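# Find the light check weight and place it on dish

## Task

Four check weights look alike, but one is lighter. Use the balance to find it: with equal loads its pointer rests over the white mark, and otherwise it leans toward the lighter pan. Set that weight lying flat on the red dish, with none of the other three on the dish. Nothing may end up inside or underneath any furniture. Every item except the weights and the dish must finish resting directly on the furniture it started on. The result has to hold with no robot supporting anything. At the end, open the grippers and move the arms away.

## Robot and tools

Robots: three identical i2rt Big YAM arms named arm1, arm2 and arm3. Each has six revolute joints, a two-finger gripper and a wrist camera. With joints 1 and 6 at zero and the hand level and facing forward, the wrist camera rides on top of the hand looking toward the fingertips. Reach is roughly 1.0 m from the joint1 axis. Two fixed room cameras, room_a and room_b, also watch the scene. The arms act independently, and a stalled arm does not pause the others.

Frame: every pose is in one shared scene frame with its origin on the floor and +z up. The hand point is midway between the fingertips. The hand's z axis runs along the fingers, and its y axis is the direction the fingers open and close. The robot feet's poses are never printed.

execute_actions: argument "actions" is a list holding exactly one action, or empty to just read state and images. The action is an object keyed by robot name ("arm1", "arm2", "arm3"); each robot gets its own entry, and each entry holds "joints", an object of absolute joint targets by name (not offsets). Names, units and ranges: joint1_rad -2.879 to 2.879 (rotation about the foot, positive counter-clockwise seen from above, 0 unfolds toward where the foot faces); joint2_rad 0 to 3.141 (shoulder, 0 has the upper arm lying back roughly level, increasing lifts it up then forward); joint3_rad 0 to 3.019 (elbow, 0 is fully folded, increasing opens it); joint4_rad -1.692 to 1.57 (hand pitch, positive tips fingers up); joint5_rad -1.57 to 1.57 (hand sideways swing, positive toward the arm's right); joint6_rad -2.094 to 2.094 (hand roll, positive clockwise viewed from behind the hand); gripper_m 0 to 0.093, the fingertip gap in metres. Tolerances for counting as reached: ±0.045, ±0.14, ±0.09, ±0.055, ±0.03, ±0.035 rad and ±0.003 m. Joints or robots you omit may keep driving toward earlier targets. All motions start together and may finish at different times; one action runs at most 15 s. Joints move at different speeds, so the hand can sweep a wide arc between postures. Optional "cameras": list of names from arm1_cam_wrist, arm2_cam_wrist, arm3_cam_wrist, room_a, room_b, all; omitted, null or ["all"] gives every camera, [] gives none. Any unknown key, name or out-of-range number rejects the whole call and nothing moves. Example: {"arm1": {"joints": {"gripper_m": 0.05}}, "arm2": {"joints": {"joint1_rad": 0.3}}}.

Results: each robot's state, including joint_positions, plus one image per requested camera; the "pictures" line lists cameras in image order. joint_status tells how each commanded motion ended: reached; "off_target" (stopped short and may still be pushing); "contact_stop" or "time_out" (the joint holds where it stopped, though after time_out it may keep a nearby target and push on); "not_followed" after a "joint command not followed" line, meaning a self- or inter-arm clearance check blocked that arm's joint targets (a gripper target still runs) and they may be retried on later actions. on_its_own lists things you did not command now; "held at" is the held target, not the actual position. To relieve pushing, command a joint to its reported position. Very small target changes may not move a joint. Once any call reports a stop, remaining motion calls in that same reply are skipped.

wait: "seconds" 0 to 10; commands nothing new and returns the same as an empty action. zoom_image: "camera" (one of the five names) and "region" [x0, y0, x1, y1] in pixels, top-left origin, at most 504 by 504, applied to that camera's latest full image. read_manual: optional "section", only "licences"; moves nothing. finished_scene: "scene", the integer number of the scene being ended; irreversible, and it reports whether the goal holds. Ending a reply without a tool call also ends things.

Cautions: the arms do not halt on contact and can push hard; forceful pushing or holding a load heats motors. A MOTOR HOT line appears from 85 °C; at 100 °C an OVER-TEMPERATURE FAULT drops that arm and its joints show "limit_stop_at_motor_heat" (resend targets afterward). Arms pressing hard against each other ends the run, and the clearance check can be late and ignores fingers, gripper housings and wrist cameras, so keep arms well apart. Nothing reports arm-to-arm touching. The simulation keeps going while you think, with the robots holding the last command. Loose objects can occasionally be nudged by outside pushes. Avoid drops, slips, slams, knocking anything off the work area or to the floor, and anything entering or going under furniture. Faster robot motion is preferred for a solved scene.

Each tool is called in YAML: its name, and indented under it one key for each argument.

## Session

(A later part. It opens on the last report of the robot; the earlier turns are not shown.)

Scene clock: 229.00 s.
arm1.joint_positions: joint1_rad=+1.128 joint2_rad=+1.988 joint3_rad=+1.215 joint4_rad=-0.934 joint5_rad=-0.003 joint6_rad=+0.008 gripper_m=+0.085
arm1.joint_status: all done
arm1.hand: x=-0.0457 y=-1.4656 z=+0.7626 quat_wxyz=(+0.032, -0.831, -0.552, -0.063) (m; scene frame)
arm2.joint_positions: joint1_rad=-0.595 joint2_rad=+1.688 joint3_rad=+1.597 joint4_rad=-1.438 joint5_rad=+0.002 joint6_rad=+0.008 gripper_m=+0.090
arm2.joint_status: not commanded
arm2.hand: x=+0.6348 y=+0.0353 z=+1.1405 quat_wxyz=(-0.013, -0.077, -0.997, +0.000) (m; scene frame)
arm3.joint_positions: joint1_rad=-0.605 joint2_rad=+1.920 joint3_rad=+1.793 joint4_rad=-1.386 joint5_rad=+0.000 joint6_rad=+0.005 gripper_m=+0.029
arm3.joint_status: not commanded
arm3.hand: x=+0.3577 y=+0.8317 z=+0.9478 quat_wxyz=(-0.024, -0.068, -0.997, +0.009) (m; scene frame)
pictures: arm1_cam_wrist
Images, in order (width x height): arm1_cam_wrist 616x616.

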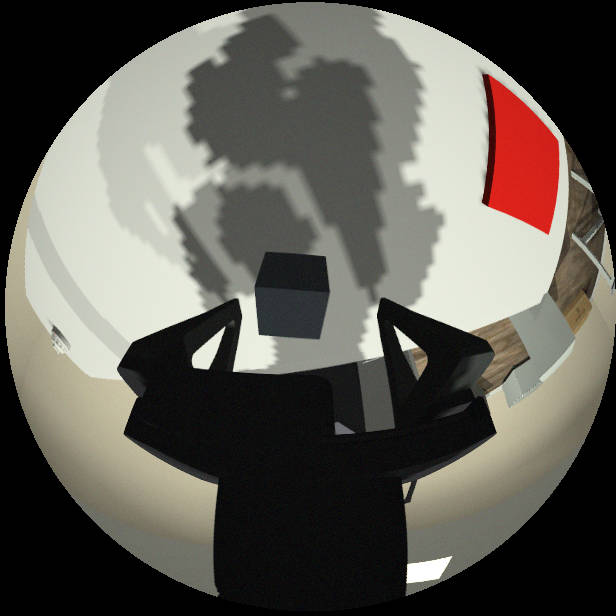

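Now forward ~2 cm.

execute_actions:
  actions:
    - {"arm1":{"joints":{"joint1_rad":1.14,"joint4_rad":-0.82}}}
  cameras: ["arm1_cam_wrist"]

execute_actions:
  actions:
    - {"arm1":{"joints":{"gripper_m":0.02}}}
  cameras: ["arm1_cam_wrist"]

Scene clock: 230.87 s.
arm1.joint_positions: joint1_rad=+1.130 joint2_rad=+1.981 joint3_rad=+1.207 joint4_rad=-0.850 joint5_rad=-0.002 joint6_rad=+0.008 gripper_m=+0.085
arm1.joint_status: all done
arm1.hand: x=-0.0518 y=-1.4823 z=+0.7618 quat_wxyz=(+0.009, -0.832, -0.554, -0.028) (m; scene frame)
arm2.joint_positions: joint1_rad=-0.595 joint2_rad=+1.688 joint3_rad=+1.597 joint4_rad=-1.438 joint5_rad=+0.002 joint6_rad=+0.008 gripper_m=+0.090
arm2.joint_status: not commanded
arm2.hand: x=+0.6348 y=+0.0353 z=+1.1405 quat_wxyz=(-0.013, -0.077, -0.997, +0.000) (m; scene frame)
arm3.joint_positions: joint1_rad=-0.605 joint2_rad=+1.920 joint3_rad=+1.793 joint4_rad=-1.386 joint5_rad=+0.000 joint6_rad=+0.005 gripper_m=+0.029
arm3.joint_status: not commanded
arm3.hand: x=+0.3577 y=+0.8317 z=+0.9478 quat_wxyz=(-0.024, -0.068, -0.997, +0.009) (m; scene frame)
pictures: arm1_cam_wrist
Images, in order (width x height): arm1_cam_wrist 616x616.

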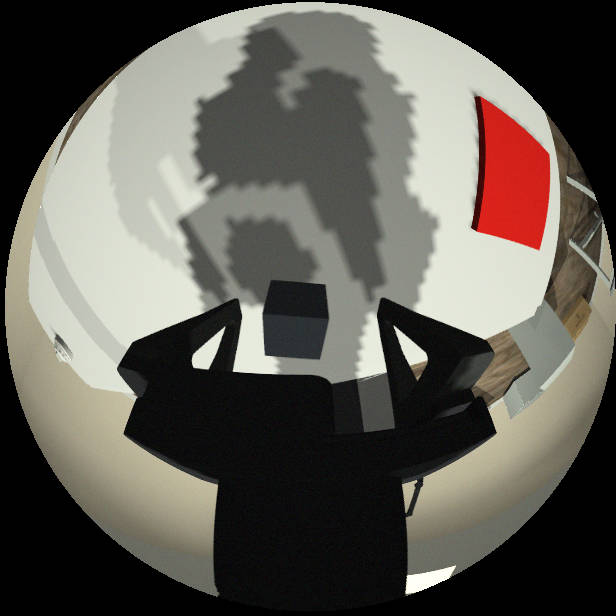

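Scene clock: 231.50 s.
arm1.joint_positions: joint1_rad=+1.135 joint2_rad=+1.981 joint3_rad=+1.207 joint4_rad=-0.835 joint5_rad=-0.002 joint6_rad=+0.008 gripper_m=+0.030
arm1.joint_status: gripper_m off_target (ended at +0.030, target +0.020)
arm1.hand: x=-0.0509 y=-1.4867 z=+0.7616 quat_wxyz=(+0.005, -0.831, -0.556, -0.022) (m; scene frame)
arm2.joint_positions: joint1_rad=-0.595 joint2_rad=+1.688 joint3_rad=+1.597 joint4_rad=-1.438 joint5_rad=+0.002 joint6_rad=+0.008 gripper_m=+0.090
arm2.joint_status: not commanded
arm2.hand: x=+0.6348 y=+0.0353 z=+1.1405 quat_wxyz=(-0.013, -0.077, -0.997, +0.000) (m; scene frame)
arm3.joint_positions: joint1_rad=-0.605 joint2_rad=+1.920 joint3_rad=+1.793 joint4_rad=-1.386 joint5_rad=+0.000 joint6_rad=+0.005 gripper_m=+0.029
arm3.joint_status: not commanded
arm3.hand: x=+0.3577 y=+0.8317 z=+0.9478 quat_wxyz=(-0.024, -0.068, -0.997, +0.009) (m; scene frame)
pictures: arm1_cam_wrist
Images, in order (width x height): arm1_cam_wrist 616x616.

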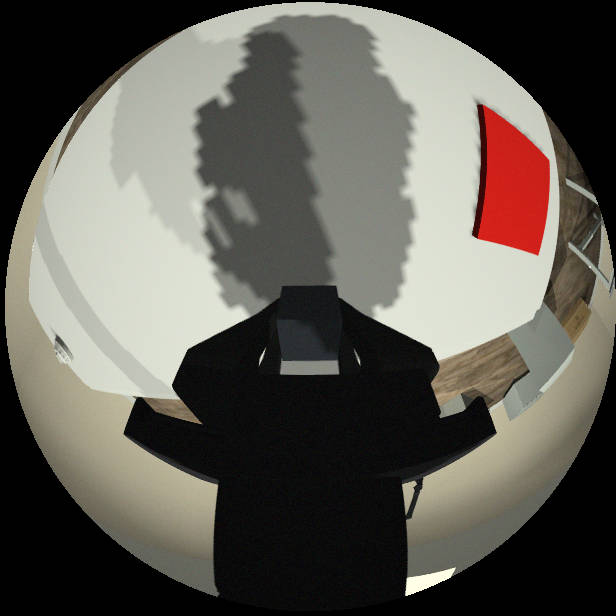

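Held. Lift, then swing to white cabinet.

execute_actions:
  actions:
    - {"arm1":{"joints":{"joint2_rad":1.7,"joint3_rad":1.55,"joint4_rad":-1.4}}}
  cameras: []

execute_actions:
  actions:
    - {"arm1":{"joints":{"joint1_rad":-2.3,"joint2_rad":1.95,"joint3_rad":1.75,"joint4_rad":-1.37}}}

Scene clock: 234.30 s.
arm1.joint_positions: joint1_rad=+1.135 joint2_rad=+1.686 joint3_rad=+1.542 joint4_rad=-1.387 joint5_rad=-0.002 joint6_rad=+0.008 gripper_m=+0.030
arm1.joint_status: all done
arm1.hand: x=-0.0627 y=-1.5065 z=+1.0220 quat_wxyz=(-0.017, -0.831, -0.556, +0.011) (m; scene frame)
arm2.joint_positions: joint1_rad=-0.595 joint2_rad=+1.688 joint3_rad=+1.597 joint4_rad=-1.438 joint5_rad=+0.002 joint6_rad=+0.008 gripper_m=+0.090
arm2.joint_status: not commanded
arm2.hand: x=+0.6348 y=+0.0353 z=+1.1405 quat_wxyz=(-0.013, -0.077, -0.997, +0.000) (m; scene frame)
arm3.joint_positions: joint1_rad=-0.605 joint2_rad=+1.920 joint3_rad=+1.793 joint4_rad=-1.386 joint5_rad=+0.000 joint6_rad=+0.005 gripper_m=+0.029
arm3.joint_status: not commanded
arm3.hand: x=+0.3577 y=+0.8317 z=+0.9478 quat_wxyz=(-0.024, -0.068, -0.997, +0.009) (m; scene frame)
pictures: none
No camera images: the call's "cameras" was empty. Leave "cameras" out to get every camera's image.

Scene clock: 237.30 s.
arm1.joint_positions: joint1_rad=-2.306 joint2_rad=+1.968 joint3_rad=+1.711 joint4_rad=-1.366 joint5_rad=+0.002 joint6_rad=+0.008 gripper_m=+0.030
arm1.joint_status: all done
arm1.hand: x=+0.5047 y=-0.5685 z=+0.9408 quat_wxyz=(-0.017, -0.426, +0.905, -0.016) (m; scene frame)
arm2.joint_positions: joint1_rad=-0.595 joint2_rad=+1.688 joint3_rad=+1.597 joint4_rad=-1.438 joint5_rad=+0.002 joint6_rad=+0.008 gripper_m=+0.090
arm2.joint_status: not commanded
arm2.hand: x=+0.6348 y=+0.0353 z=+1.1405 quat_wxyz=(-0.013, -0.077, -0.997, +0.000) (m; scene frame)
arm3.joint_positions: joint1_rad=-0.605 joint2_rad=+1.920 joint3_rad=+1.793 joint4_rad=-1.386 joint5_rad=+0.000 joint6_rad=+0.005 gripper_m=+0.029
arm3.joint_status: not commanded
arm3.hand: x=+0.3577 y=+0.8317 z=+0.9478 quat_wxyz=(-0.024, -0.068, -0.997, +0.009) (m; scene frame)
pictures: arm1_cam_wrist, arm2_cam_wrist, arm3_cam_wrist, room_a, room_b
Images, in order (width x height): arm1_cam_wrist 616x616, arm2_cam_wrist 616x616, arm3_cam_wrist 616x616, room_a 896x504, room_b 896x504.

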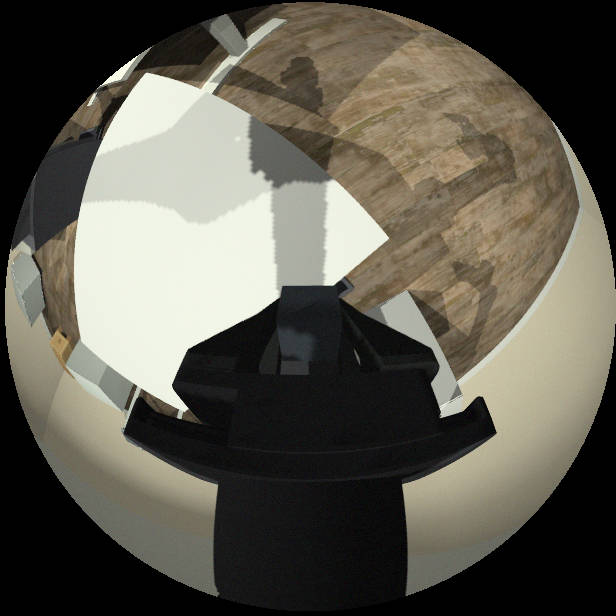

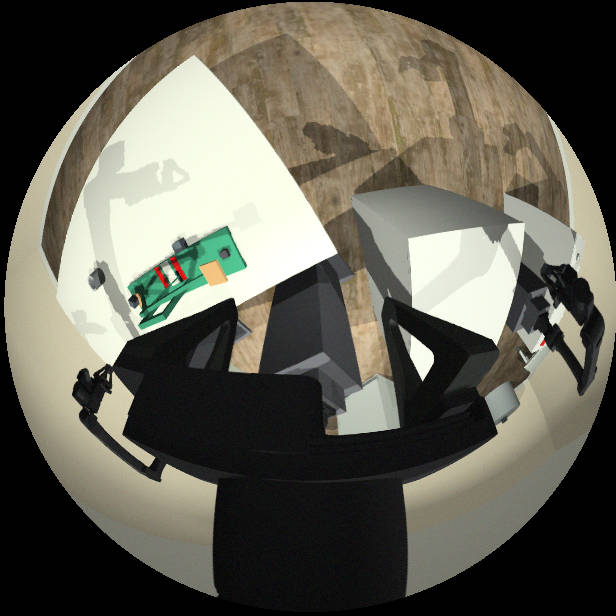

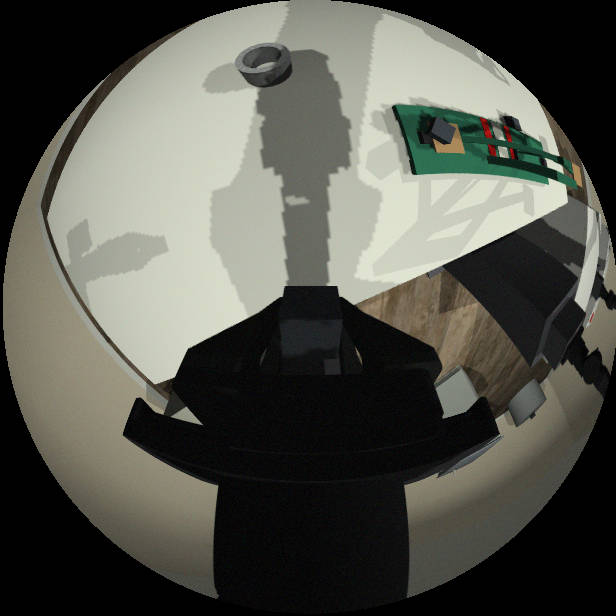

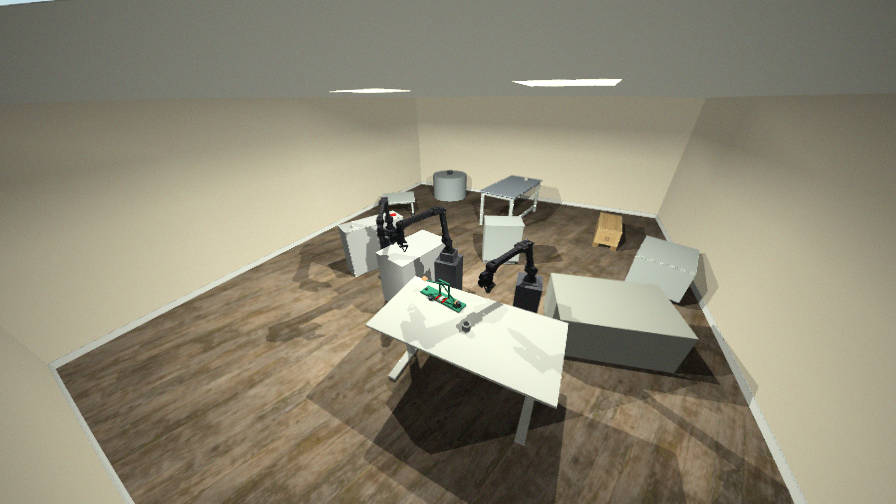

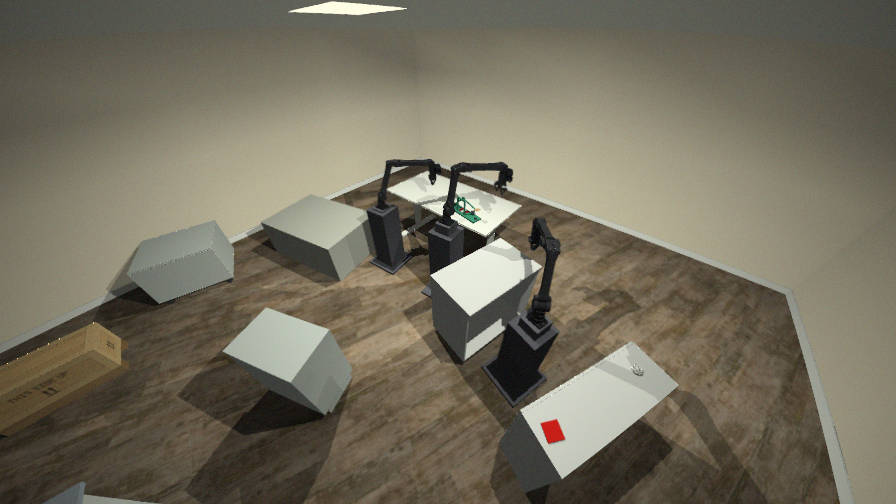

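execute_actions:
  actions:
    - {"arm1":{"joints":{"joint1_rad":-1.95,"joint2_rad":2.15,"joint3_rad":1.85,"joint4_rad":-1.27}}}
  cameras: ["arm1_cam_wrist","room_b"]

Scene clock: 240.03 s.
arm1.joint_positions: joint1_rad=-1.957 joint2_rad=+2.157 joint3_rad=+1.818 joint4_rad=-1.274 joint5_rad=+0.000 joint6_rad=+0.008 gripper_m=+0.030
arm1.joint_status: all done
arm1.hand: x=+0.3439 y=-0.4218 z=+0.8633 quat_wxyz=(-0.012, -0.576, +0.817, -0.017) (m; scene frame)
arm2.joint_positions: joint1_rad=-0.595 joint2_rad=+1.688 joint3_rad=+1.597 joint4_rad=-1.438 joint5_rad=+0.002 joint6_rad=+0.008 gripper_m=+0.090
arm2.joint_status: not commanded
arm2.hand: x=+0.6348 y=+0.0353 z=+1.1405 quat_wxyz=(-0.013, -0.077, -0.997, +0.000) (m; scene frame)
arm3.joint_positions: joint1_rad=-0.605 joint2_rad=+1.920 joint3_rad=+1.793 joint4_rad=-1.386 joint5_rad=+0.000 joint6_rad=+0.005 gripper_m=+0.029
arm3.joint_status: not commanded
arm3.hand: x=+0.3577 y=+0.8317 z=+0.9478 quat_wxyz=(-0.024, -0.068, -0.997, +0.009) (m; scene frame)
pictures: arm1_cam_wrist, room_b
Images, in order (width x height): arm1_cam_wrist 616x616, room_b 896x504.

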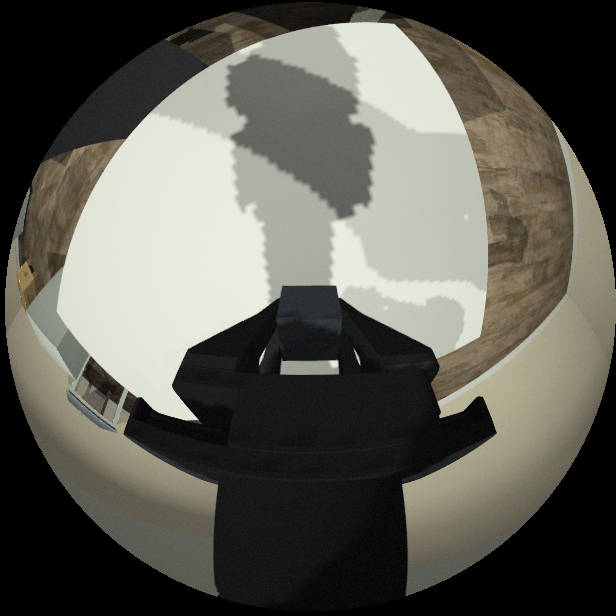

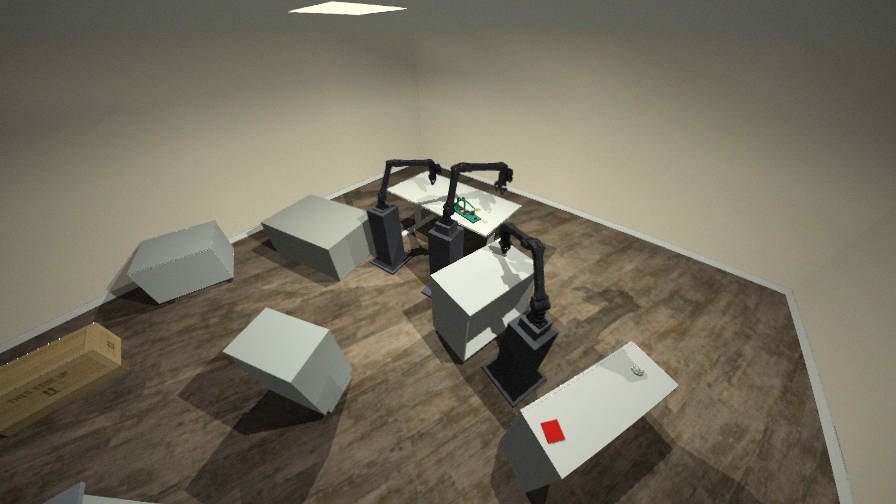

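Fine; lower and release.

execute_actions:
  actions:
    - {"arm1":{"joints":{"joint2_rad":2.27,"joint4_rad":-1.15}}}
  cameras: []

execute_actions:
  actions:
    - {"arm1":{"joints":{"gripper_m":0.07}}}
  cameras: ["arm1_cam_wrist"]

Scene clock: 243.17 s.
arm1.joint_positions: joint1_rad=-1.957 joint2_rad=+2.267 joint3_rad=+1.818 joint4_rad=-1.163 joint5_rad=+0.000 joint6_rad=+0.008 gripper_m=+0.030
arm1.joint_status: all done
arm1.hand: x=+0.3492 y=-0.4095 z=+0.7935 quat_wxyz=(-0.012, -0.576, +0.817, -0.017) (m; scene frame)
arm2.joint_positions: joint1_rad=-0.595 joint2_rad=+1.688 joint3_rad=+1.597 joint4_rad=-1.438 joint5_rad=+0.002 joint6_rad=+0.008 gripper_m=+0.090
arm2.joint_status: not commanded
arm2.hand: x=+0.6348 y=+0.0353 z=+1.1405 quat_wxyz=(-0.013, -0.077, -0.997, +0.000) (m; scene frame)
arm3.joint_positions: joint1_rad=-0.605 joint2_rad=+1.920 joint3_rad=+1.793 joint4_rad=-1.386 joint5_rad=+0.000 joint6_rad=+0.005 gripper_m=+0.029
arm3.joint_status: not commanded
arm3.hand: x=+0.3577 y=+0.8317 z=+0.9478 quat_wxyz=(-0.024, -0.068, -0.997, +0.009) (m; scene frame)
pictures: none
No camera images: the call's "cameras" was empty. Leave "cameras" out to get every camera's image.

Scene clock: 243.87 s.
arm1.joint_positions: joint1_rad=-1.957 joint2_rad=+2.267 joint3_rad=+1.818 joint4_rad=-1.163 joint5_rad=+0.000 joint6_rad=+0.008 gripper_m=+0.070
arm1.joint_status: all done
arm1.hand: x=+0.3492 y=-0.4095 z=+0.7935 quat_wxyz=(-0.012, -0.576, +0.817, -0.017) (m; scene frame)
arm2.joint_positions: joint1_rad=-0.595 joint2_rad=+1.688 joint3_rad=+1.597 joint4_rad=-1.438 joint5_rad=+0.002 joint6_rad=+0.008 gripper_m=+0.090
arm2.joint_status: not commanded
arm2.hand: x=+0.6348 y=+0.0353 z=+1.1405 quat_wxyz=(-0.013, -0.077, -0.997, +0.000) (m; scene frame)
arm3.joint_positions: joint1_rad=-0.605 joint2_rad=+1.920 joint3_rad=+1.793 joint4_rad=-1.386 joint5_rad=+0.000 joint6_rad=+0.005 gripper_m=+0.029
arm3.joint_status: not commanded
arm3.hand: x=+0.3577 y=+0.8317 z=+0.9478 quat_wxyz=(-0.024, -0.068, -0.997, +0.009) (m; scene frame)
pictures: arm1_cam_wrist
Images, in order (width x height): arm1_cam_wrist 616x616.

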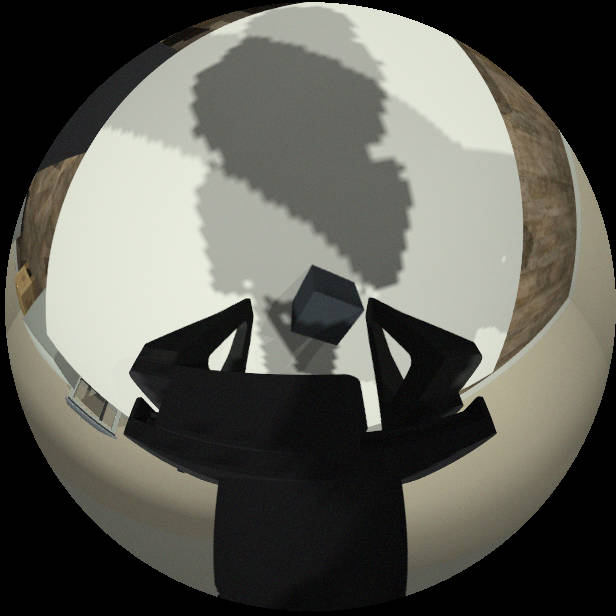

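execute_actions:
  actions:
    - {"arm1":{"joints":{"joint2_rad":1.6,"joint3_rad":1.5,"joint4_rad":-1.45}}}
  cameras: []

execute_actions:
  actions:
    - {"arm1":{"joints":{"joint1_rad":-0.3}},"arm2":{"joints":{"joint1_rad":-1.52,"joint2_rad":1.85,"joint3_rad":1.6,"joint4_rad":-1.35}}}
  cameras: ["arm2_cam_wrist"]

Scene clock: 248.17 s.
arm1.joint_positions: joint1_rad=-1.957 joint2_rad=+1.572 joint3_rad=+1.509 joint4_rad=-1.437 joint5_rad=+0.000 joint6_rad=+0.008 gripper_m=+0.070
arm1.joint_status: all done
arm1.hand: x=+0.2922 y=-0.5621 z=+1.0673 quat_wxyz=(+0.034, -0.576, +0.816, +0.016) (m; scene frame)
arm2.joint_positions: joint1_rad=-0.595 joint2_rad=+1.688 joint3_rad=+1.597 joint4_rad=-1.438 joint5_rad=+0.002 joint6_rad=+0.008 gripper_m=+0.090
arm2.joint_status: not commanded
arm2.hand: x=+0.6348 y=+0.0353 z=+1.1405 quat_wxyz=(-0.013, -0.077, -0.997, +0.000) (m; scene frame)
arm3.joint_positions: joint1_rad=-0.605 joint2_rad=+1.920 joint3_rad=+1.793 joint4_rad=-1.386 joint5_rad=+0.000 joint6_rad=+0.005 gripper_m=+0.029
arm3.joint_status: not commanded
arm3.hand: x=+0.3577 y=+0.8317 z=+0.9478 quat_wxyz=(-0.024, -0.068, -0.997, +0.009) (m; scene frame)
pictures: none
No camera images: the call's "cameras" was empty. Leave "cameras" out to get every camera's image.

Scene clock: 250.03 s.
arm1.joint_positions: joint1_rad=-0.293 joint2_rad=+1.585 joint3_rad=+1.509 joint4_rad=-1.437 joint5_rad=-0.001 joint6_rad=+0.008 gripper_m=+0.070
arm1.joint_status: all done
arm1.hand: x=-0.3441 y=-0.9066 z=+1.0526 quat_wxyz=(+0.003, -0.992, +0.124, +0.022) (m; scene frame)
arm2.joint_positions: joint1_rad=-1.524 joint2_rad=+1.862 joint3_rad=+1.597 joint4_rad=-1.354 joint5_rad=+0.002 joint6_rad=+0.006 gripper_m=+0.090
arm2.joint_status: all done
arm2.hand: x=+0.3766 y=-0.3733 z=+1.0516 quat_wxyz=(+0.030, -0.515, -0.857, -0.010) (m; scene frame)
arm3.joint_positions: joint1_rad=-0.605 joint2_rad=+1.920 joint3_rad=+1.793 joint4_rad=-1.386 joint5_rad=+0.000 joint6_rad=+0.005 gripper_m=+0.029
arm3.joint_status: not commanded
arm3.hand: x=+0.3577 y=+0.8317 z=+0.9478 quat_wxyz=(-0.024, -0.068, -0.997, +0.009) (m; scene frame)
pictures: arm2_cam_wrist
Images, in order (width x height): arm2_cam_wrist 616x616.

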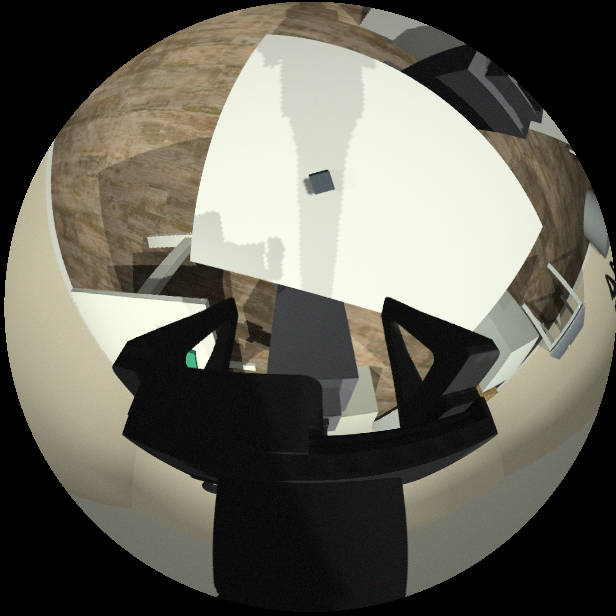

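execute_actions:
  actions:
    - {"arm2":{"joints":{"joint1_rad":-1.55,"joint2_rad":2.15,"joint3_rad":1.8,"joint4_rad":-1.22}}}
  cameras: ["arm2_cam_wrist"]

Scene clock: 252.30 s.
arm1.joint_positions: joint1_rad=-0.293 joint2_rad=+1.585 joint3_rad=+1.509 joint4_rad=-1.437 joint5_rad=-0.001 joint6_rad=+0.008 gripper_m=+0.070
arm1.joint_status: not commanded
arm1.hand: x=-0.3441 y=-0.9066 z=+1.0526 quat_wxyz=(+0.003, -0.992, +0.124, +0.022) (m; scene frame)
arm2.joint_positions: joint1_rad=-1.544 joint2_rad=+2.158 joint3_rad=+1.763 joint4_rad=-1.225 joint5_rad=+0.002 joint6_rad=+0.006 gripper_m=+0.090
arm2.joint_status: all done
arm2.hand: x=+0.3998 y=-0.4456 z=+0.9384 quat_wxyz=(+0.030, -0.523, -0.852, -0.010) (m; scene frame)
arm3.joint_positions: joint1_rad=-0.605 joint2_rad=+1.920 joint3_rad=+1.793 joint4_rad=-1.386 joint5_rad=+0.000 joint6_rad=+0.005 gripper_m=+0.029
arm3.joint_status: not commanded
arm3.hand: x=+0.3577 y=+0.8317 z=+0.9478 quat_wxyz=(-0.024, -0.068, -0.997, +0.009) (m; scene frame)
pictures: arm2_cam_wrist
Images, in order (width x height): arm2_cam_wrist 616x616.

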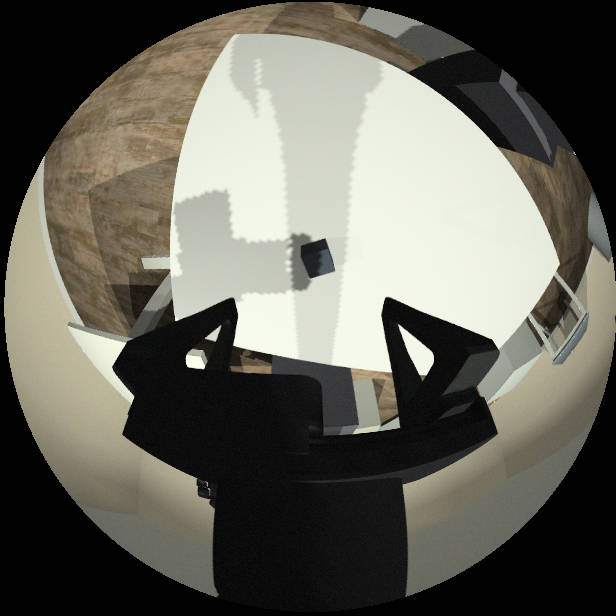

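execute_actions:
  actions:
    - {"arm2":{"joints":{"joint2_rad":2.32,"joint3_rad":1.8,"joint4_rad":-1.05}}}
  cameras: ["arm2_cam_wrist"]

Scene clock: 254.20 s.
arm1.joint_positions: joint1_rad=-0.293 joint2_rad=+1.585 joint3_rad=+1.509 joint4_rad=-1.437 joint5_rad=-0.001 joint6_rad=+0.008 gripper_m=+0.070
arm1.joint_status: not commanded
arm1.hand: x=-0.3441 y=-0.9066 z=+1.0526 quat_wxyz=(+0.003, -0.992, +0.124, +0.022) (m; scene frame)
arm2.joint_positions: joint1_rad=-1.544 joint2_rad=+2.327 joint3_rad=+1.770 joint4_rad=-1.063 joint5_rad=+0.002 joint6_rad=+0.006 gripper_m=+0.090
arm2.joint_status: all done
arm2.hand: x=+0.4050 y=-0.4582 z=+0.8346 quat_wxyz=(+0.029, -0.523, -0.852, -0.010) (m; scene frame)
arm3.joint_positions: joint1_rad=-0.605 joint2_rad=+1.920 joint3_rad=+1.793 joint4_rad=-1.386 joint5_rad=+0.000 joint6_rad=+0.005 gripper_m=+0.029
arm3.joint_status: not commanded
arm3.hand: x=+0.3577 y=+0.8317 z=+0.9478 quat_wxyz=(-0.024, -0.068, -0.997, +0.009) (m; scene frame)
pictures: arm2_cam_wrist
Images, in order (width x height): arm2_cam_wrist 616x616.

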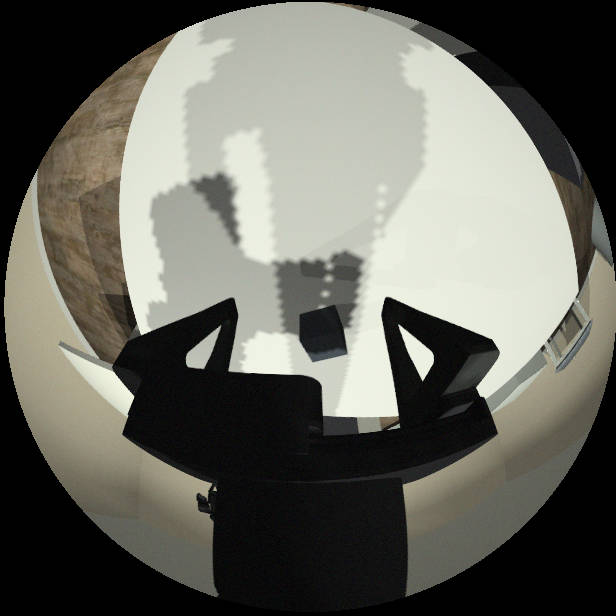

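execute_actions:
  actions:
    - {"arm2":{"joints":{"joint1_rad":-1.56,"joint2_rad":2.36,"joint3_rad":1.68,"joint4_rad":-1.02,"joint6_rad":-0.25}}}
  cameras: ["arm2_cam_wrist"]

Scene clock: 256.43 s.
arm1.joint_positions: joint1_rad=-0.293 joint2_rad=+1.585 joint3_rad=+1.509 joint4_rad=-1.437 joint5_rad=-0.001 joint6_rad=+0.008 gripper_m=+0.070
arm1.joint_status: not commanded
arm1.hand: x=-0.3441 y=-0.9066 z=+1.0526 quat_wxyz=(+0.003, -0.992, +0.124, +0.022) (m; scene frame)
arm2.joint_positions: joint1_rad=-1.551 joint2_rad=+2.343 joint3_rad=+1.687 joint4_rad=-1.028 joint5_rad=+0.002 joint6_rad=-0.237 gripper_m=+0.090
arm2.joint_status: all done
arm2.hand: x=+0.3854 y=-0.4298 z=+0.8002 quat_wxyz=(+0.053, -0.419, -0.906, -0.034) (m; scene frame)
arm3.joint_positions: joint1_rad=-0.605 joint2_rad=+1.920 joint3_rad=+1.793 joint4_rad=-1.386 joint5_rad=+0.000 joint6_rad=+0.005 gripper_m=+0.029
arm3.joint_status: not commanded
arm3.hand: x=+0.3577 y=+0.8317 z=+0.9478 quat_wxyz=(-0.024, -0.068, -0.997, +0.009) (m; scene frame)
pictures: arm2_cam_wrist
Images, in order (width x height): arm2_cam_wrist 616x616.

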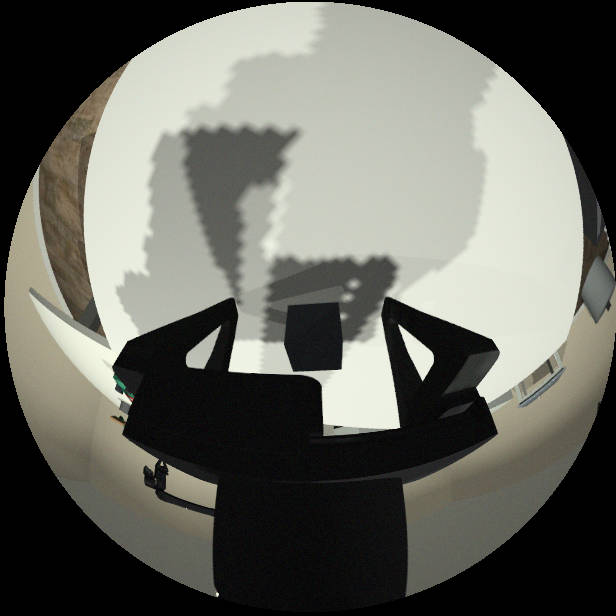

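execute_actions:
  actions:
    - {"arm2":{"joints":{"joint4_rad":-1.1,"joint2_rad":2.4}}}
  cameras: []

execute_actions:
  actions:
    - {"arm2":{"joints":{"gripper_m":0.02}}}
  cameras: ["arm2_cam_wrist"]

Scene clock: 257.93 s.
arm1.joint_positions: joint1_rad=-0.293 joint2_rad=+1.585 joint3_rad=+1.509 joint4_rad=-1.437 joint5_rad=-0.001 joint6_rad=+0.008 gripper_m=+0.070
arm1.joint_status: not commanded
arm1.hand: x=-0.3441 y=-0.9066 z=+1.0526 quat_wxyz=(+0.003, -0.992, +0.124, +0.022) (m; scene frame)
arm2.joint_positions: joint1_rad=-1.551 joint2_rad=+2.347 joint3_rad=+1.687 joint4_rad=-1.080 joint5_rad=+0.002 joint6_rad=-0.245 gripper_m=+0.090
arm2.joint_status: all done
arm2.hand: x=+0.3792 y=-0.4176 z=+0.8000 quat_wxyz=(+0.075, -0.414, -0.906, -0.051) (m; scene frame)
arm3.joint_positions: joint1_rad=-0.605 joint2_rad=+1.920 joint3_rad=+1.793 joint4_rad=-1.386 joint5_rad=+0.000 joint6_rad=+0.005 gripper_m=+0.029
arm3.joint_status: not commanded
arm3.hand: x=+0.3577 y=+0.8317 z=+0.9478 quat_wxyz=(-0.024, -0.068, -0.997, +0.009) (m; scene frame)
pictures: none
No camera images: the call's "cameras" was empty. Leave "cameras" out to get every camera's image.

Scene clock: 258.60 s.
arm1.joint_positions: joint1_rad=-0.293 joint2_rad=+1.585 joint3_rad=+1.509 joint4_rad=-1.437 joint5_rad=-0.001 joint6_rad=+0.008 gripper_m=+0.070
arm1.joint_status: not commanded
arm1.hand: x=-0.3441 y=-0.9066 z=+1.0526 quat_wxyz=(+0.003, -0.992, +0.124, +0.022) (m; scene frame)
arm2.joint_positions: joint1_rad=-1.561 joint2_rad=+2.348 joint3_rad=+1.687 joint4_rad=-1.088 joint5_rad=+0.005 joint6_rad=-0.245 gripper_m=+0.030
arm2.joint_status: gripper_m off_target (ended at +0.030, target +0.020)
arm2.hand: x=+0.3725 y=-0.4183 z=+0.7993 quat_wxyz=(+0.079, -0.419, -0.903, -0.054) (m; scene frame)
arm3.joint_positions: joint1_rad=-0.605 joint2_rad=+1.920 joint3_rad=+1.793 joint4_rad=-1.386 joint5_rad=+0.000 joint6_rad=+0.005 gripper_m=+0.029
arm3.joint_status: not commanded
arm3.hand: x=+0.3577 y=+0.8317 z=+0.9478 quat_wxyz=(-0.024, -0.068, -0.997, +0.009) (m; scene frame)
pictures: arm2_cam_wrist
Images, in order (width x height): arm2_cam_wrist 616x616.

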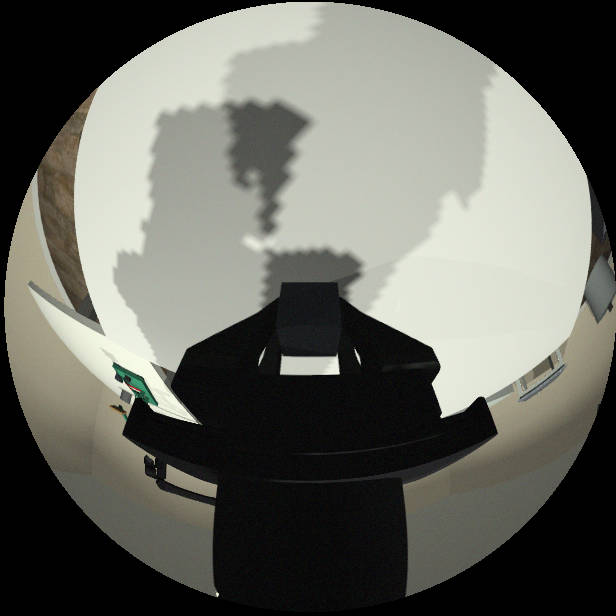

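execute_actions:
  actions:
    - {"arm2":{"joints":{"joint2_rad":1.9,"joint3_rad":1.6,"joint4_rad":-1.3,"joint6_rad":0}}}
  cameras: []

execute_actions:
  actions:
    - {"arm2":{"joints":{"joint1_rad":0.04,"joint2_rad":2.05,"joint3_rad":1.6,"joint4_rad":-1.15}}}
  cameras: ["arm2_cam_wrist","room_a"]

Scene clock: 265.23 s.
arm1.joint_positions: joint1_rad=-0.293 joint2_rad=+1.585 joint3_rad=+1.509 joint4_rad=-1.437 joint5_rad=-0.001 joint6_rad=+0.008 gripper_m=+0.070
arm1.joint_status: not commanded
arm1.hand: x=-0.3441 y=-0.9066 z=+1.0526 quat_wxyz=(+0.003, -0.992, +0.124, +0.022) (m; scene frame)
arm2.joint_positions: joint1_rad=-1.561 joint2_rad=+1.903 joint3_rad=+1.582 joint4_rad=-1.287 joint5_rad=+0.003 joint6_rad=-0.008 gripper_m=+0.030
arm2.joint_status: all done
arm2.hand: x=+0.3627 y=-0.3918 z=+1.0236 quat_wxyz=(+0.025, -0.524, -0.851, -0.007) (m; scene frame)
arm3.joint_positions: joint1_rad=-0.605 joint2_rad=+1.920 joint3_rad=+1.793 joint4_rad=-1.386 joint5_rad=+0.000 joint6_rad=+0.005 gripper_m=+0.029
arm3.joint_status: not commanded
arm3.hand: x=+0.3577 y=+0.8317 z=+0.9478 quat_wxyz=(-0.024, -0.068, -0.997, +0.009) (m; scene frame)
pictures: none
No camera images: the call's "cameras" was empty. Leave "cameras" out to get every camera's image.

Scene clock: 267.23 s.
arm1.joint_positions: joint1_rad=-0.293 joint2_rad=+1.585 joint3_rad=+1.509 joint4_rad=-1.437 joint5_rad=-0.001 joint6_rad=+0.008 gripper_m=+0.070
arm1.joint_status: not commanded
arm1.hand: x=-0.3441 y=-0.9066 z=+1.0526 quat_wxyz=(+0.003, -0.992, +0.124, +0.022) (m; scene frame)
arm2.joint_positions: joint1_rad=+0.048 joint2_rad=+2.074 joint3_rad=+1.582 joint4_rad=-1.145 joint5_rad=-0.003 joint6_rad=-0.006 gripper_m=+0.030
arm2.joint_status: all done
arm2.hand: x=+0.6269 y=+0.3925 z=+0.9283 quat_wxyz=(+0.039, +0.249, -0.968, +0.002) (m; scene frame)
arm3.joint_positions: joint1_rad=-0.605 joint2_rad=+1.920 joint3_rad=+1.793 joint4_rad=-1.386 joint5_rad=+0.000 joint6_rad=+0.005 gripper_m=+0.029
arm3.joint_status: not commanded
arm3.hand: x=+0.3577 y=+0.8317 z=+0.9478 quat_wxyz=(-0.024, -0.068, -0.997, +0.009) (m; scene frame)
pictures: arm2_cam_wrist, room_a
Images, in order (width x height): arm2_cam_wrist 616x616, room_a 896x504.

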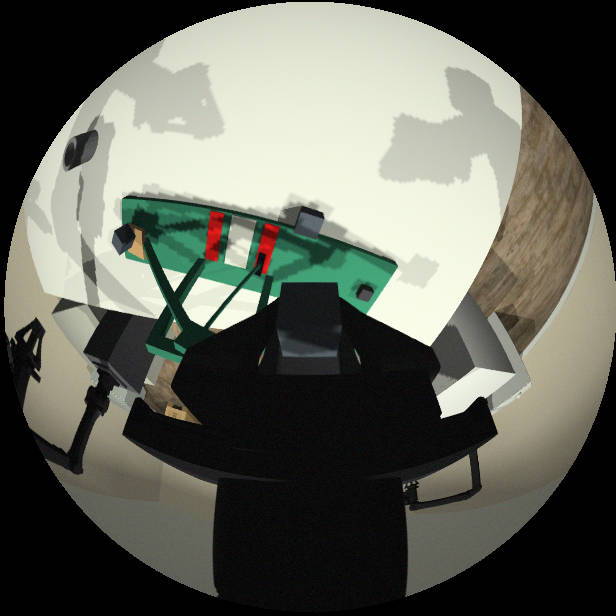

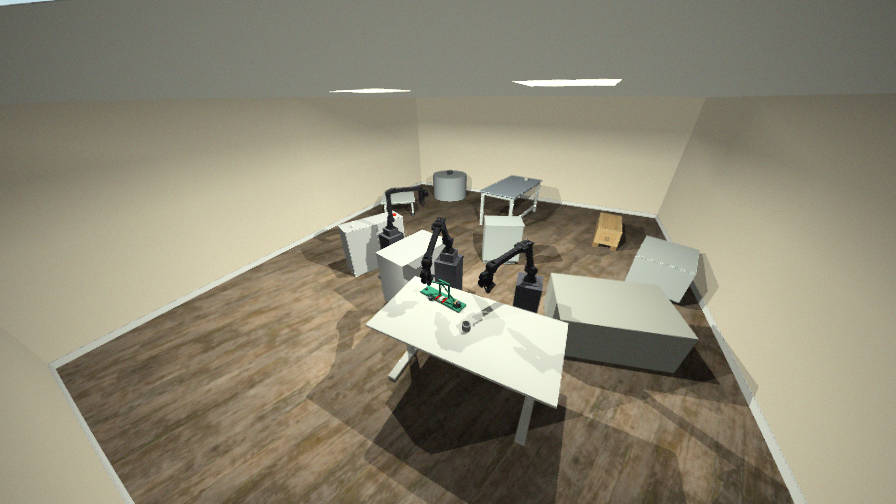

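execute_actions:
  actions:
    - {"arm2":{"joints":{"joint1_rad":-0.05,"joint2_rad":2.05,"joint3_rad":1.58,"joint4_rad":-1.15}}}
  cameras: ["arm2_cam_wrist"]

Scene clock: 270.03 s.
arm1.joint_positions: joint1_rad=-0.293 joint2_rad=+1.585 joint3_rad=+1.509 joint4_rad=-1.437 joint5_rad=-0.001 joint6_rad=+0.008 gripper_m=+0.070
arm1.joint_status: not commanded
arm1.hand: x=-0.3441 y=-0.9066 z=+1.0526 quat_wxyz=(+0.003, -0.992, +0.124, +0.022) (m; scene frame)
arm2.joint_positions: joint1_rad=-0.057 joint2_rad=+2.074 joint3_rad=+1.582 joint4_rad=-1.145 joint5_rad=+0.000 joint6_rad=-0.006 gripper_m=+0.030
arm2.joint_status: all done
arm2.hand: x=+0.6535 y=+0.3364 z=+0.9276 quat_wxyz=(+0.039, +0.197, -0.980, +0.002) (m; scene frame)
arm3.joint_positions: joint1_rad=-0.605 joint2_rad=+1.920 joint3_rad=+1.793 joint4_rad=-1.386 joint5_rad=+0.000 joint6_rad=+0.005 gripper_m=+0.029
arm3.joint_status: not commanded
arm3.hand: x=+0.3577 y=+0.8317 z=+0.9478 quat_wxyz=(-0.024, -0.068, -0.997, +0.009) (m; scene frame)
pictures: arm2_cam_wrist
Images, in order (width x height): arm2_cam_wrist 616x616.

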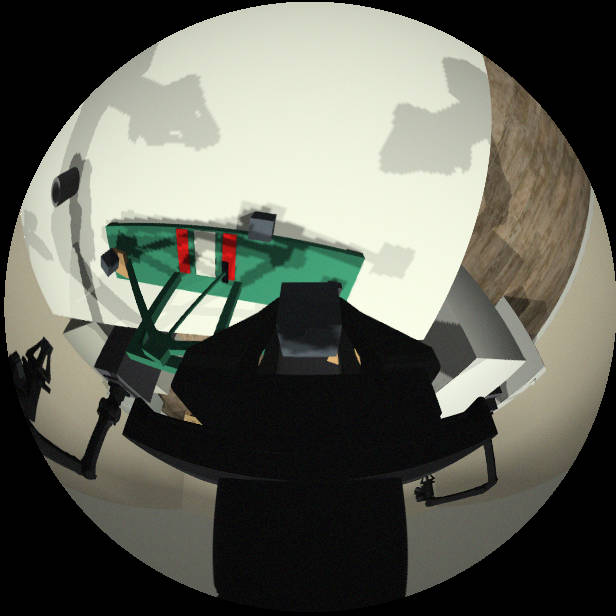

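execute_actions:
  actions:
    - {"arm2":{"joints":{"joint1_rad":-0.09,"joint2_rad":2.1,"joint3_rad":1.45,"joint4_rad":-1.0}}}
  cameras: ["arm2_cam_wrist","arm3_cam_wrist","room_a"]

Scene clock: 272.03 s.
arm1.joint_positions: joint1_rad=-0.293 joint2_rad=+1.585 joint3_rad=+1.509 joint4_rad=-1.437 joint5_rad=-0.001 joint6_rad=+0.008 gripper_m=+0.070
arm1.joint_status: not commanded
arm1.hand: x=-0.3441 y=-0.9066 z=+1.0526 quat_wxyz=(+0.003, -0.992, +0.124, +0.022) (m; scene frame)
arm2.joint_positions: joint1_rad=-0.087 joint2_rad=+2.101 joint3_rad=+1.450 joint4_rad=-1.011 joint5_rad=+0.000 joint6_rad=-0.006 gripper_m=+0.030
arm2.joint_status: all done
arm2.hand: x=+0.6303 y=+0.3093 z=+0.8705 quat_wxyz=(+0.052, +0.182, -0.982, +0.003) (m; scene frame)
arm3.joint_positions: joint1_rad=-0.605 joint2_rad=+1.920 joint3_rad=+1.793 joint4_rad=-1.386 joint5_rad=+0.000 joint6_rad=+0.005 gripper_m=+0.029
arm3.joint_status: not commanded
arm3.hand: x=+0.3577 y=+0.8317 z=+0.9478 quat_wxyz=(-0.024, -0.068, -0.997, +0.009) (m; scene frame)
pictures: arm2_cam_wrist, arm3_cam_wrist, room_a
Images, in order (width x height): arm2_cam_wrist 616x616, arm3_cam_wrist 616x616, room_a 896x504.

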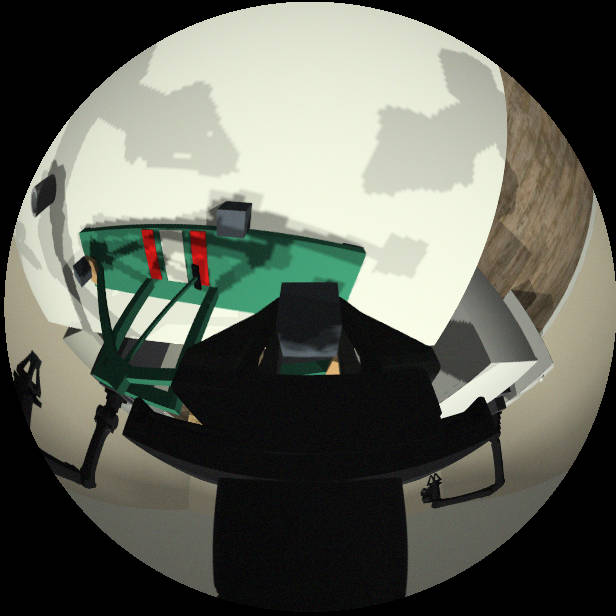

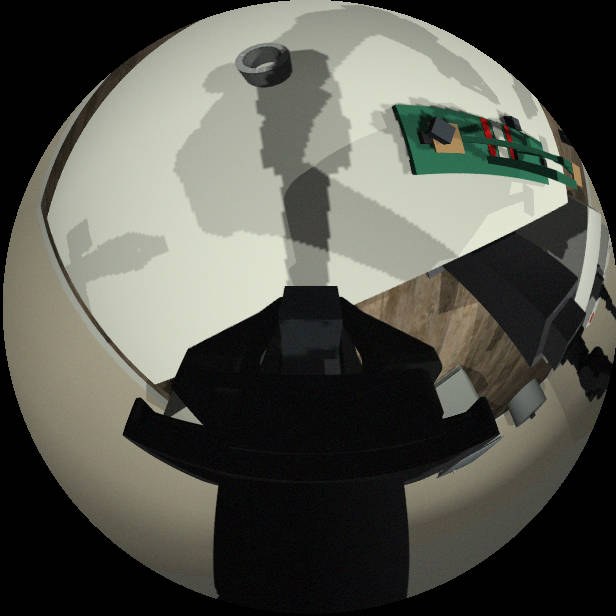

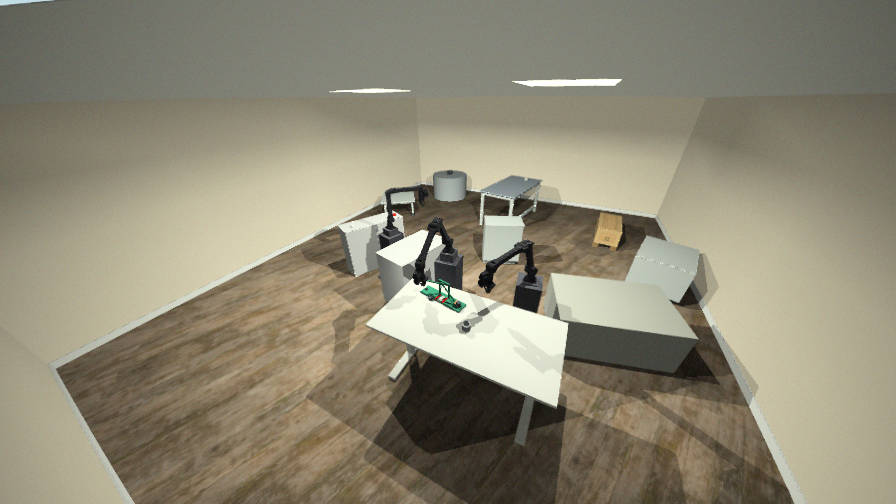

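execute_actions:
  actions:
    - {"arm2":{"joints":{"joint1_rad":-0.16,"joint4_rad":-1.1}}}
  cameras: ["arm2_cam_wrist","room_b"]

Scene clock: 273.80 s.
arm1.joint_positions: joint1_rad=-0.293 joint2_rad=+1.585 joint3_rad=+1.509 joint4_rad=-1.437 joint5_rad=-0.001 joint6_rad=+0.008 gripper_m=+0.070
arm1.joint_status: not commanded
arm1.hand: x=-0.3441 y=-0.9066 z=+1.0526 quat_wxyz=(+0.003, -0.992, +0.124, +0.022) (m; scene frame)
arm2.joint_positions: joint1_rad=-0.169 joint2_rad=+2.101 joint3_rad=+1.450 joint4_rad=-1.084 joint5_rad=+0.000 joint6_rad=-0.006 gripper_m=+0.030
arm2.joint_status: all done
arm2.hand: x=+0.6272 y=+0.2614 z=+0.8725 quat_wxyz=(+0.088, +0.142, -0.986, +0.007) (m; scene frame)
arm3.joint_positions: joint1_rad=-0.605 joint2_rad=+1.920 joint3_rad=+1.793 joint4_rad=-1.386 joint5_rad=+0.000 joint6_rad=+0.005 gripper_m=+0.029
arm3.joint_status: not commanded
arm3.hand: x=+0.3577 y=+0.8317 z=+0.9478 quat_wxyz=(-0.024, -0.068, -0.997, +0.009) (m; scene frame)
pictures: arm2_cam_wrist, room_b
Images, in order (width x height): arm2_cam_wrist 616x616, room_b 896x504.

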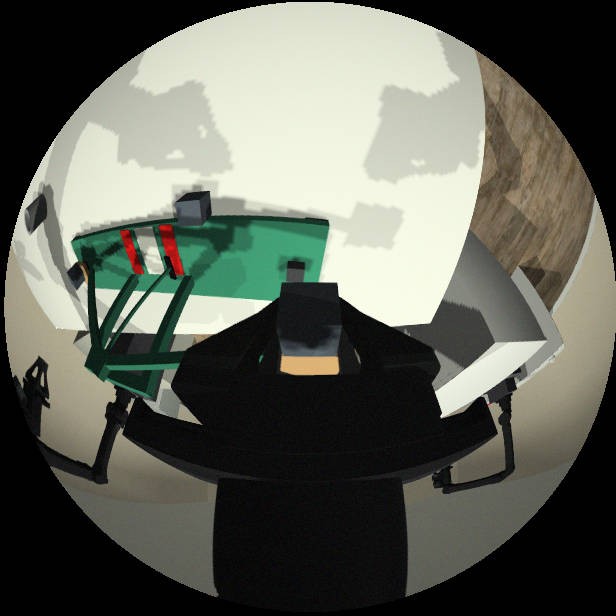

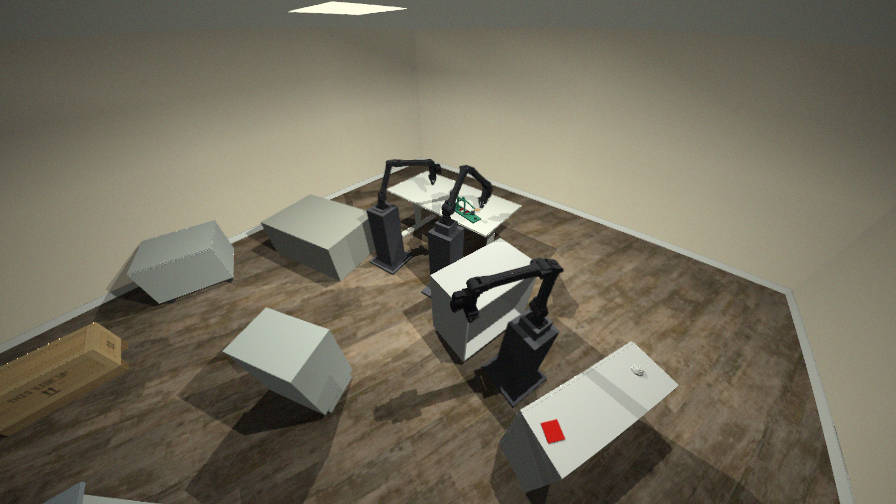

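execute_actions:
  actions:
    - {"arm2":{"joints":{"joint2_rad":2.14,"joint3_rad":1.34,"joint4_rad":-0.95}}}
  cameras: ["arm2_cam_wrist","room_b"]

Scene clock: 275.93 s.
arm1.joint_positions: joint1_rad=-0.293 joint2_rad=+1.585 joint3_rad=+1.509 joint4_rad=-1.437 joint5_rad=-0.001 joint6_rad=+0.008 gripper_m=+0.070
arm1.joint_status: not commanded
arm1.hand: x=-0.3441 y=-0.9066 z=+1.0526 quat_wxyz=(+0.003, -0.992, +0.124, +0.022) (m; scene frame)
arm2.joint_positions: joint1_rad=-0.168 joint2_rad=+2.134 joint3_rad=+1.349 joint4_rad=-0.956 joint5_rad=-0.003 joint6_rad=-0.002 gripper_m=+0.030
arm2.joint_status: all done
arm2.hand: x=+0.6013 y=+0.2555 z=+0.8261 quat_wxyz=(+0.092, +0.140, -0.986, +0.006) (m; scene frame)
arm3.joint_positions: joint1_rad=-0.605 joint2_rad=+1.920 joint3_rad=+1.793 joint4_rad=-1.386 joint5_rad=+0.000 joint6_rad=+0.005 gripper_m=+0.029
arm3.joint_status: not commanded
arm3.hand: x=+0.3577 y=+0.8317 z=+0.9478 quat_wxyz=(-0.024, -0.068, -0.997, +0.009) (m; scene frame)
pictures: arm2_cam_wrist, room_b
Images, in order (width x height): arm2_cam_wrist 616x616, room_b 896x504.

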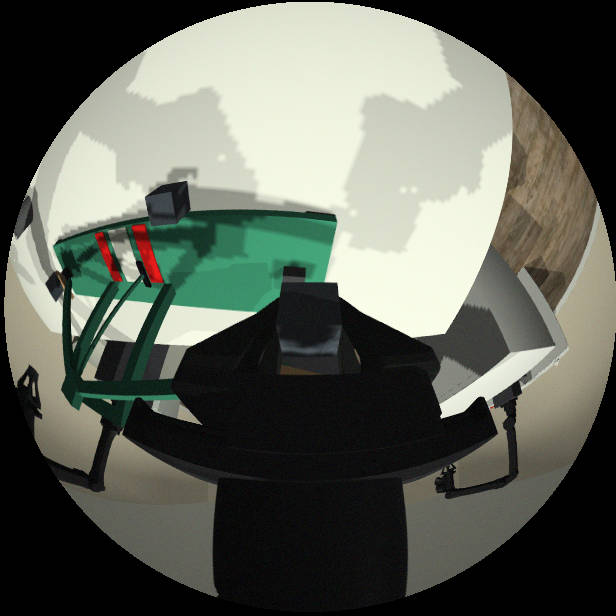

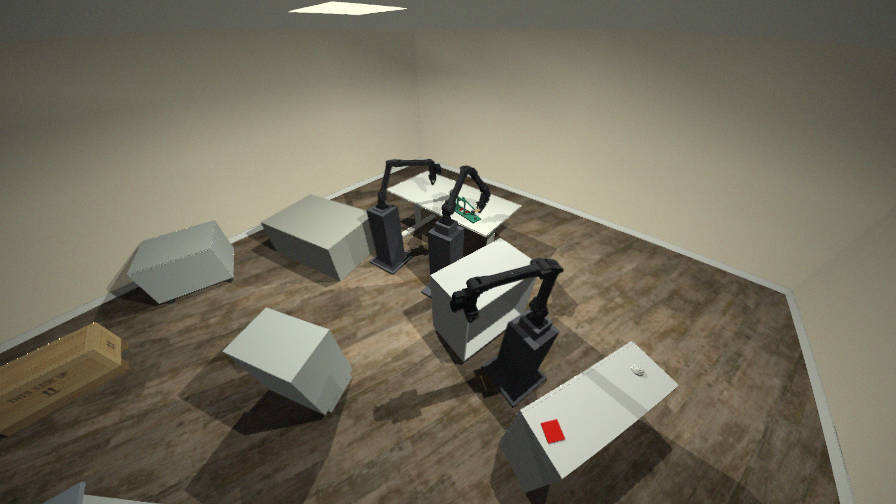

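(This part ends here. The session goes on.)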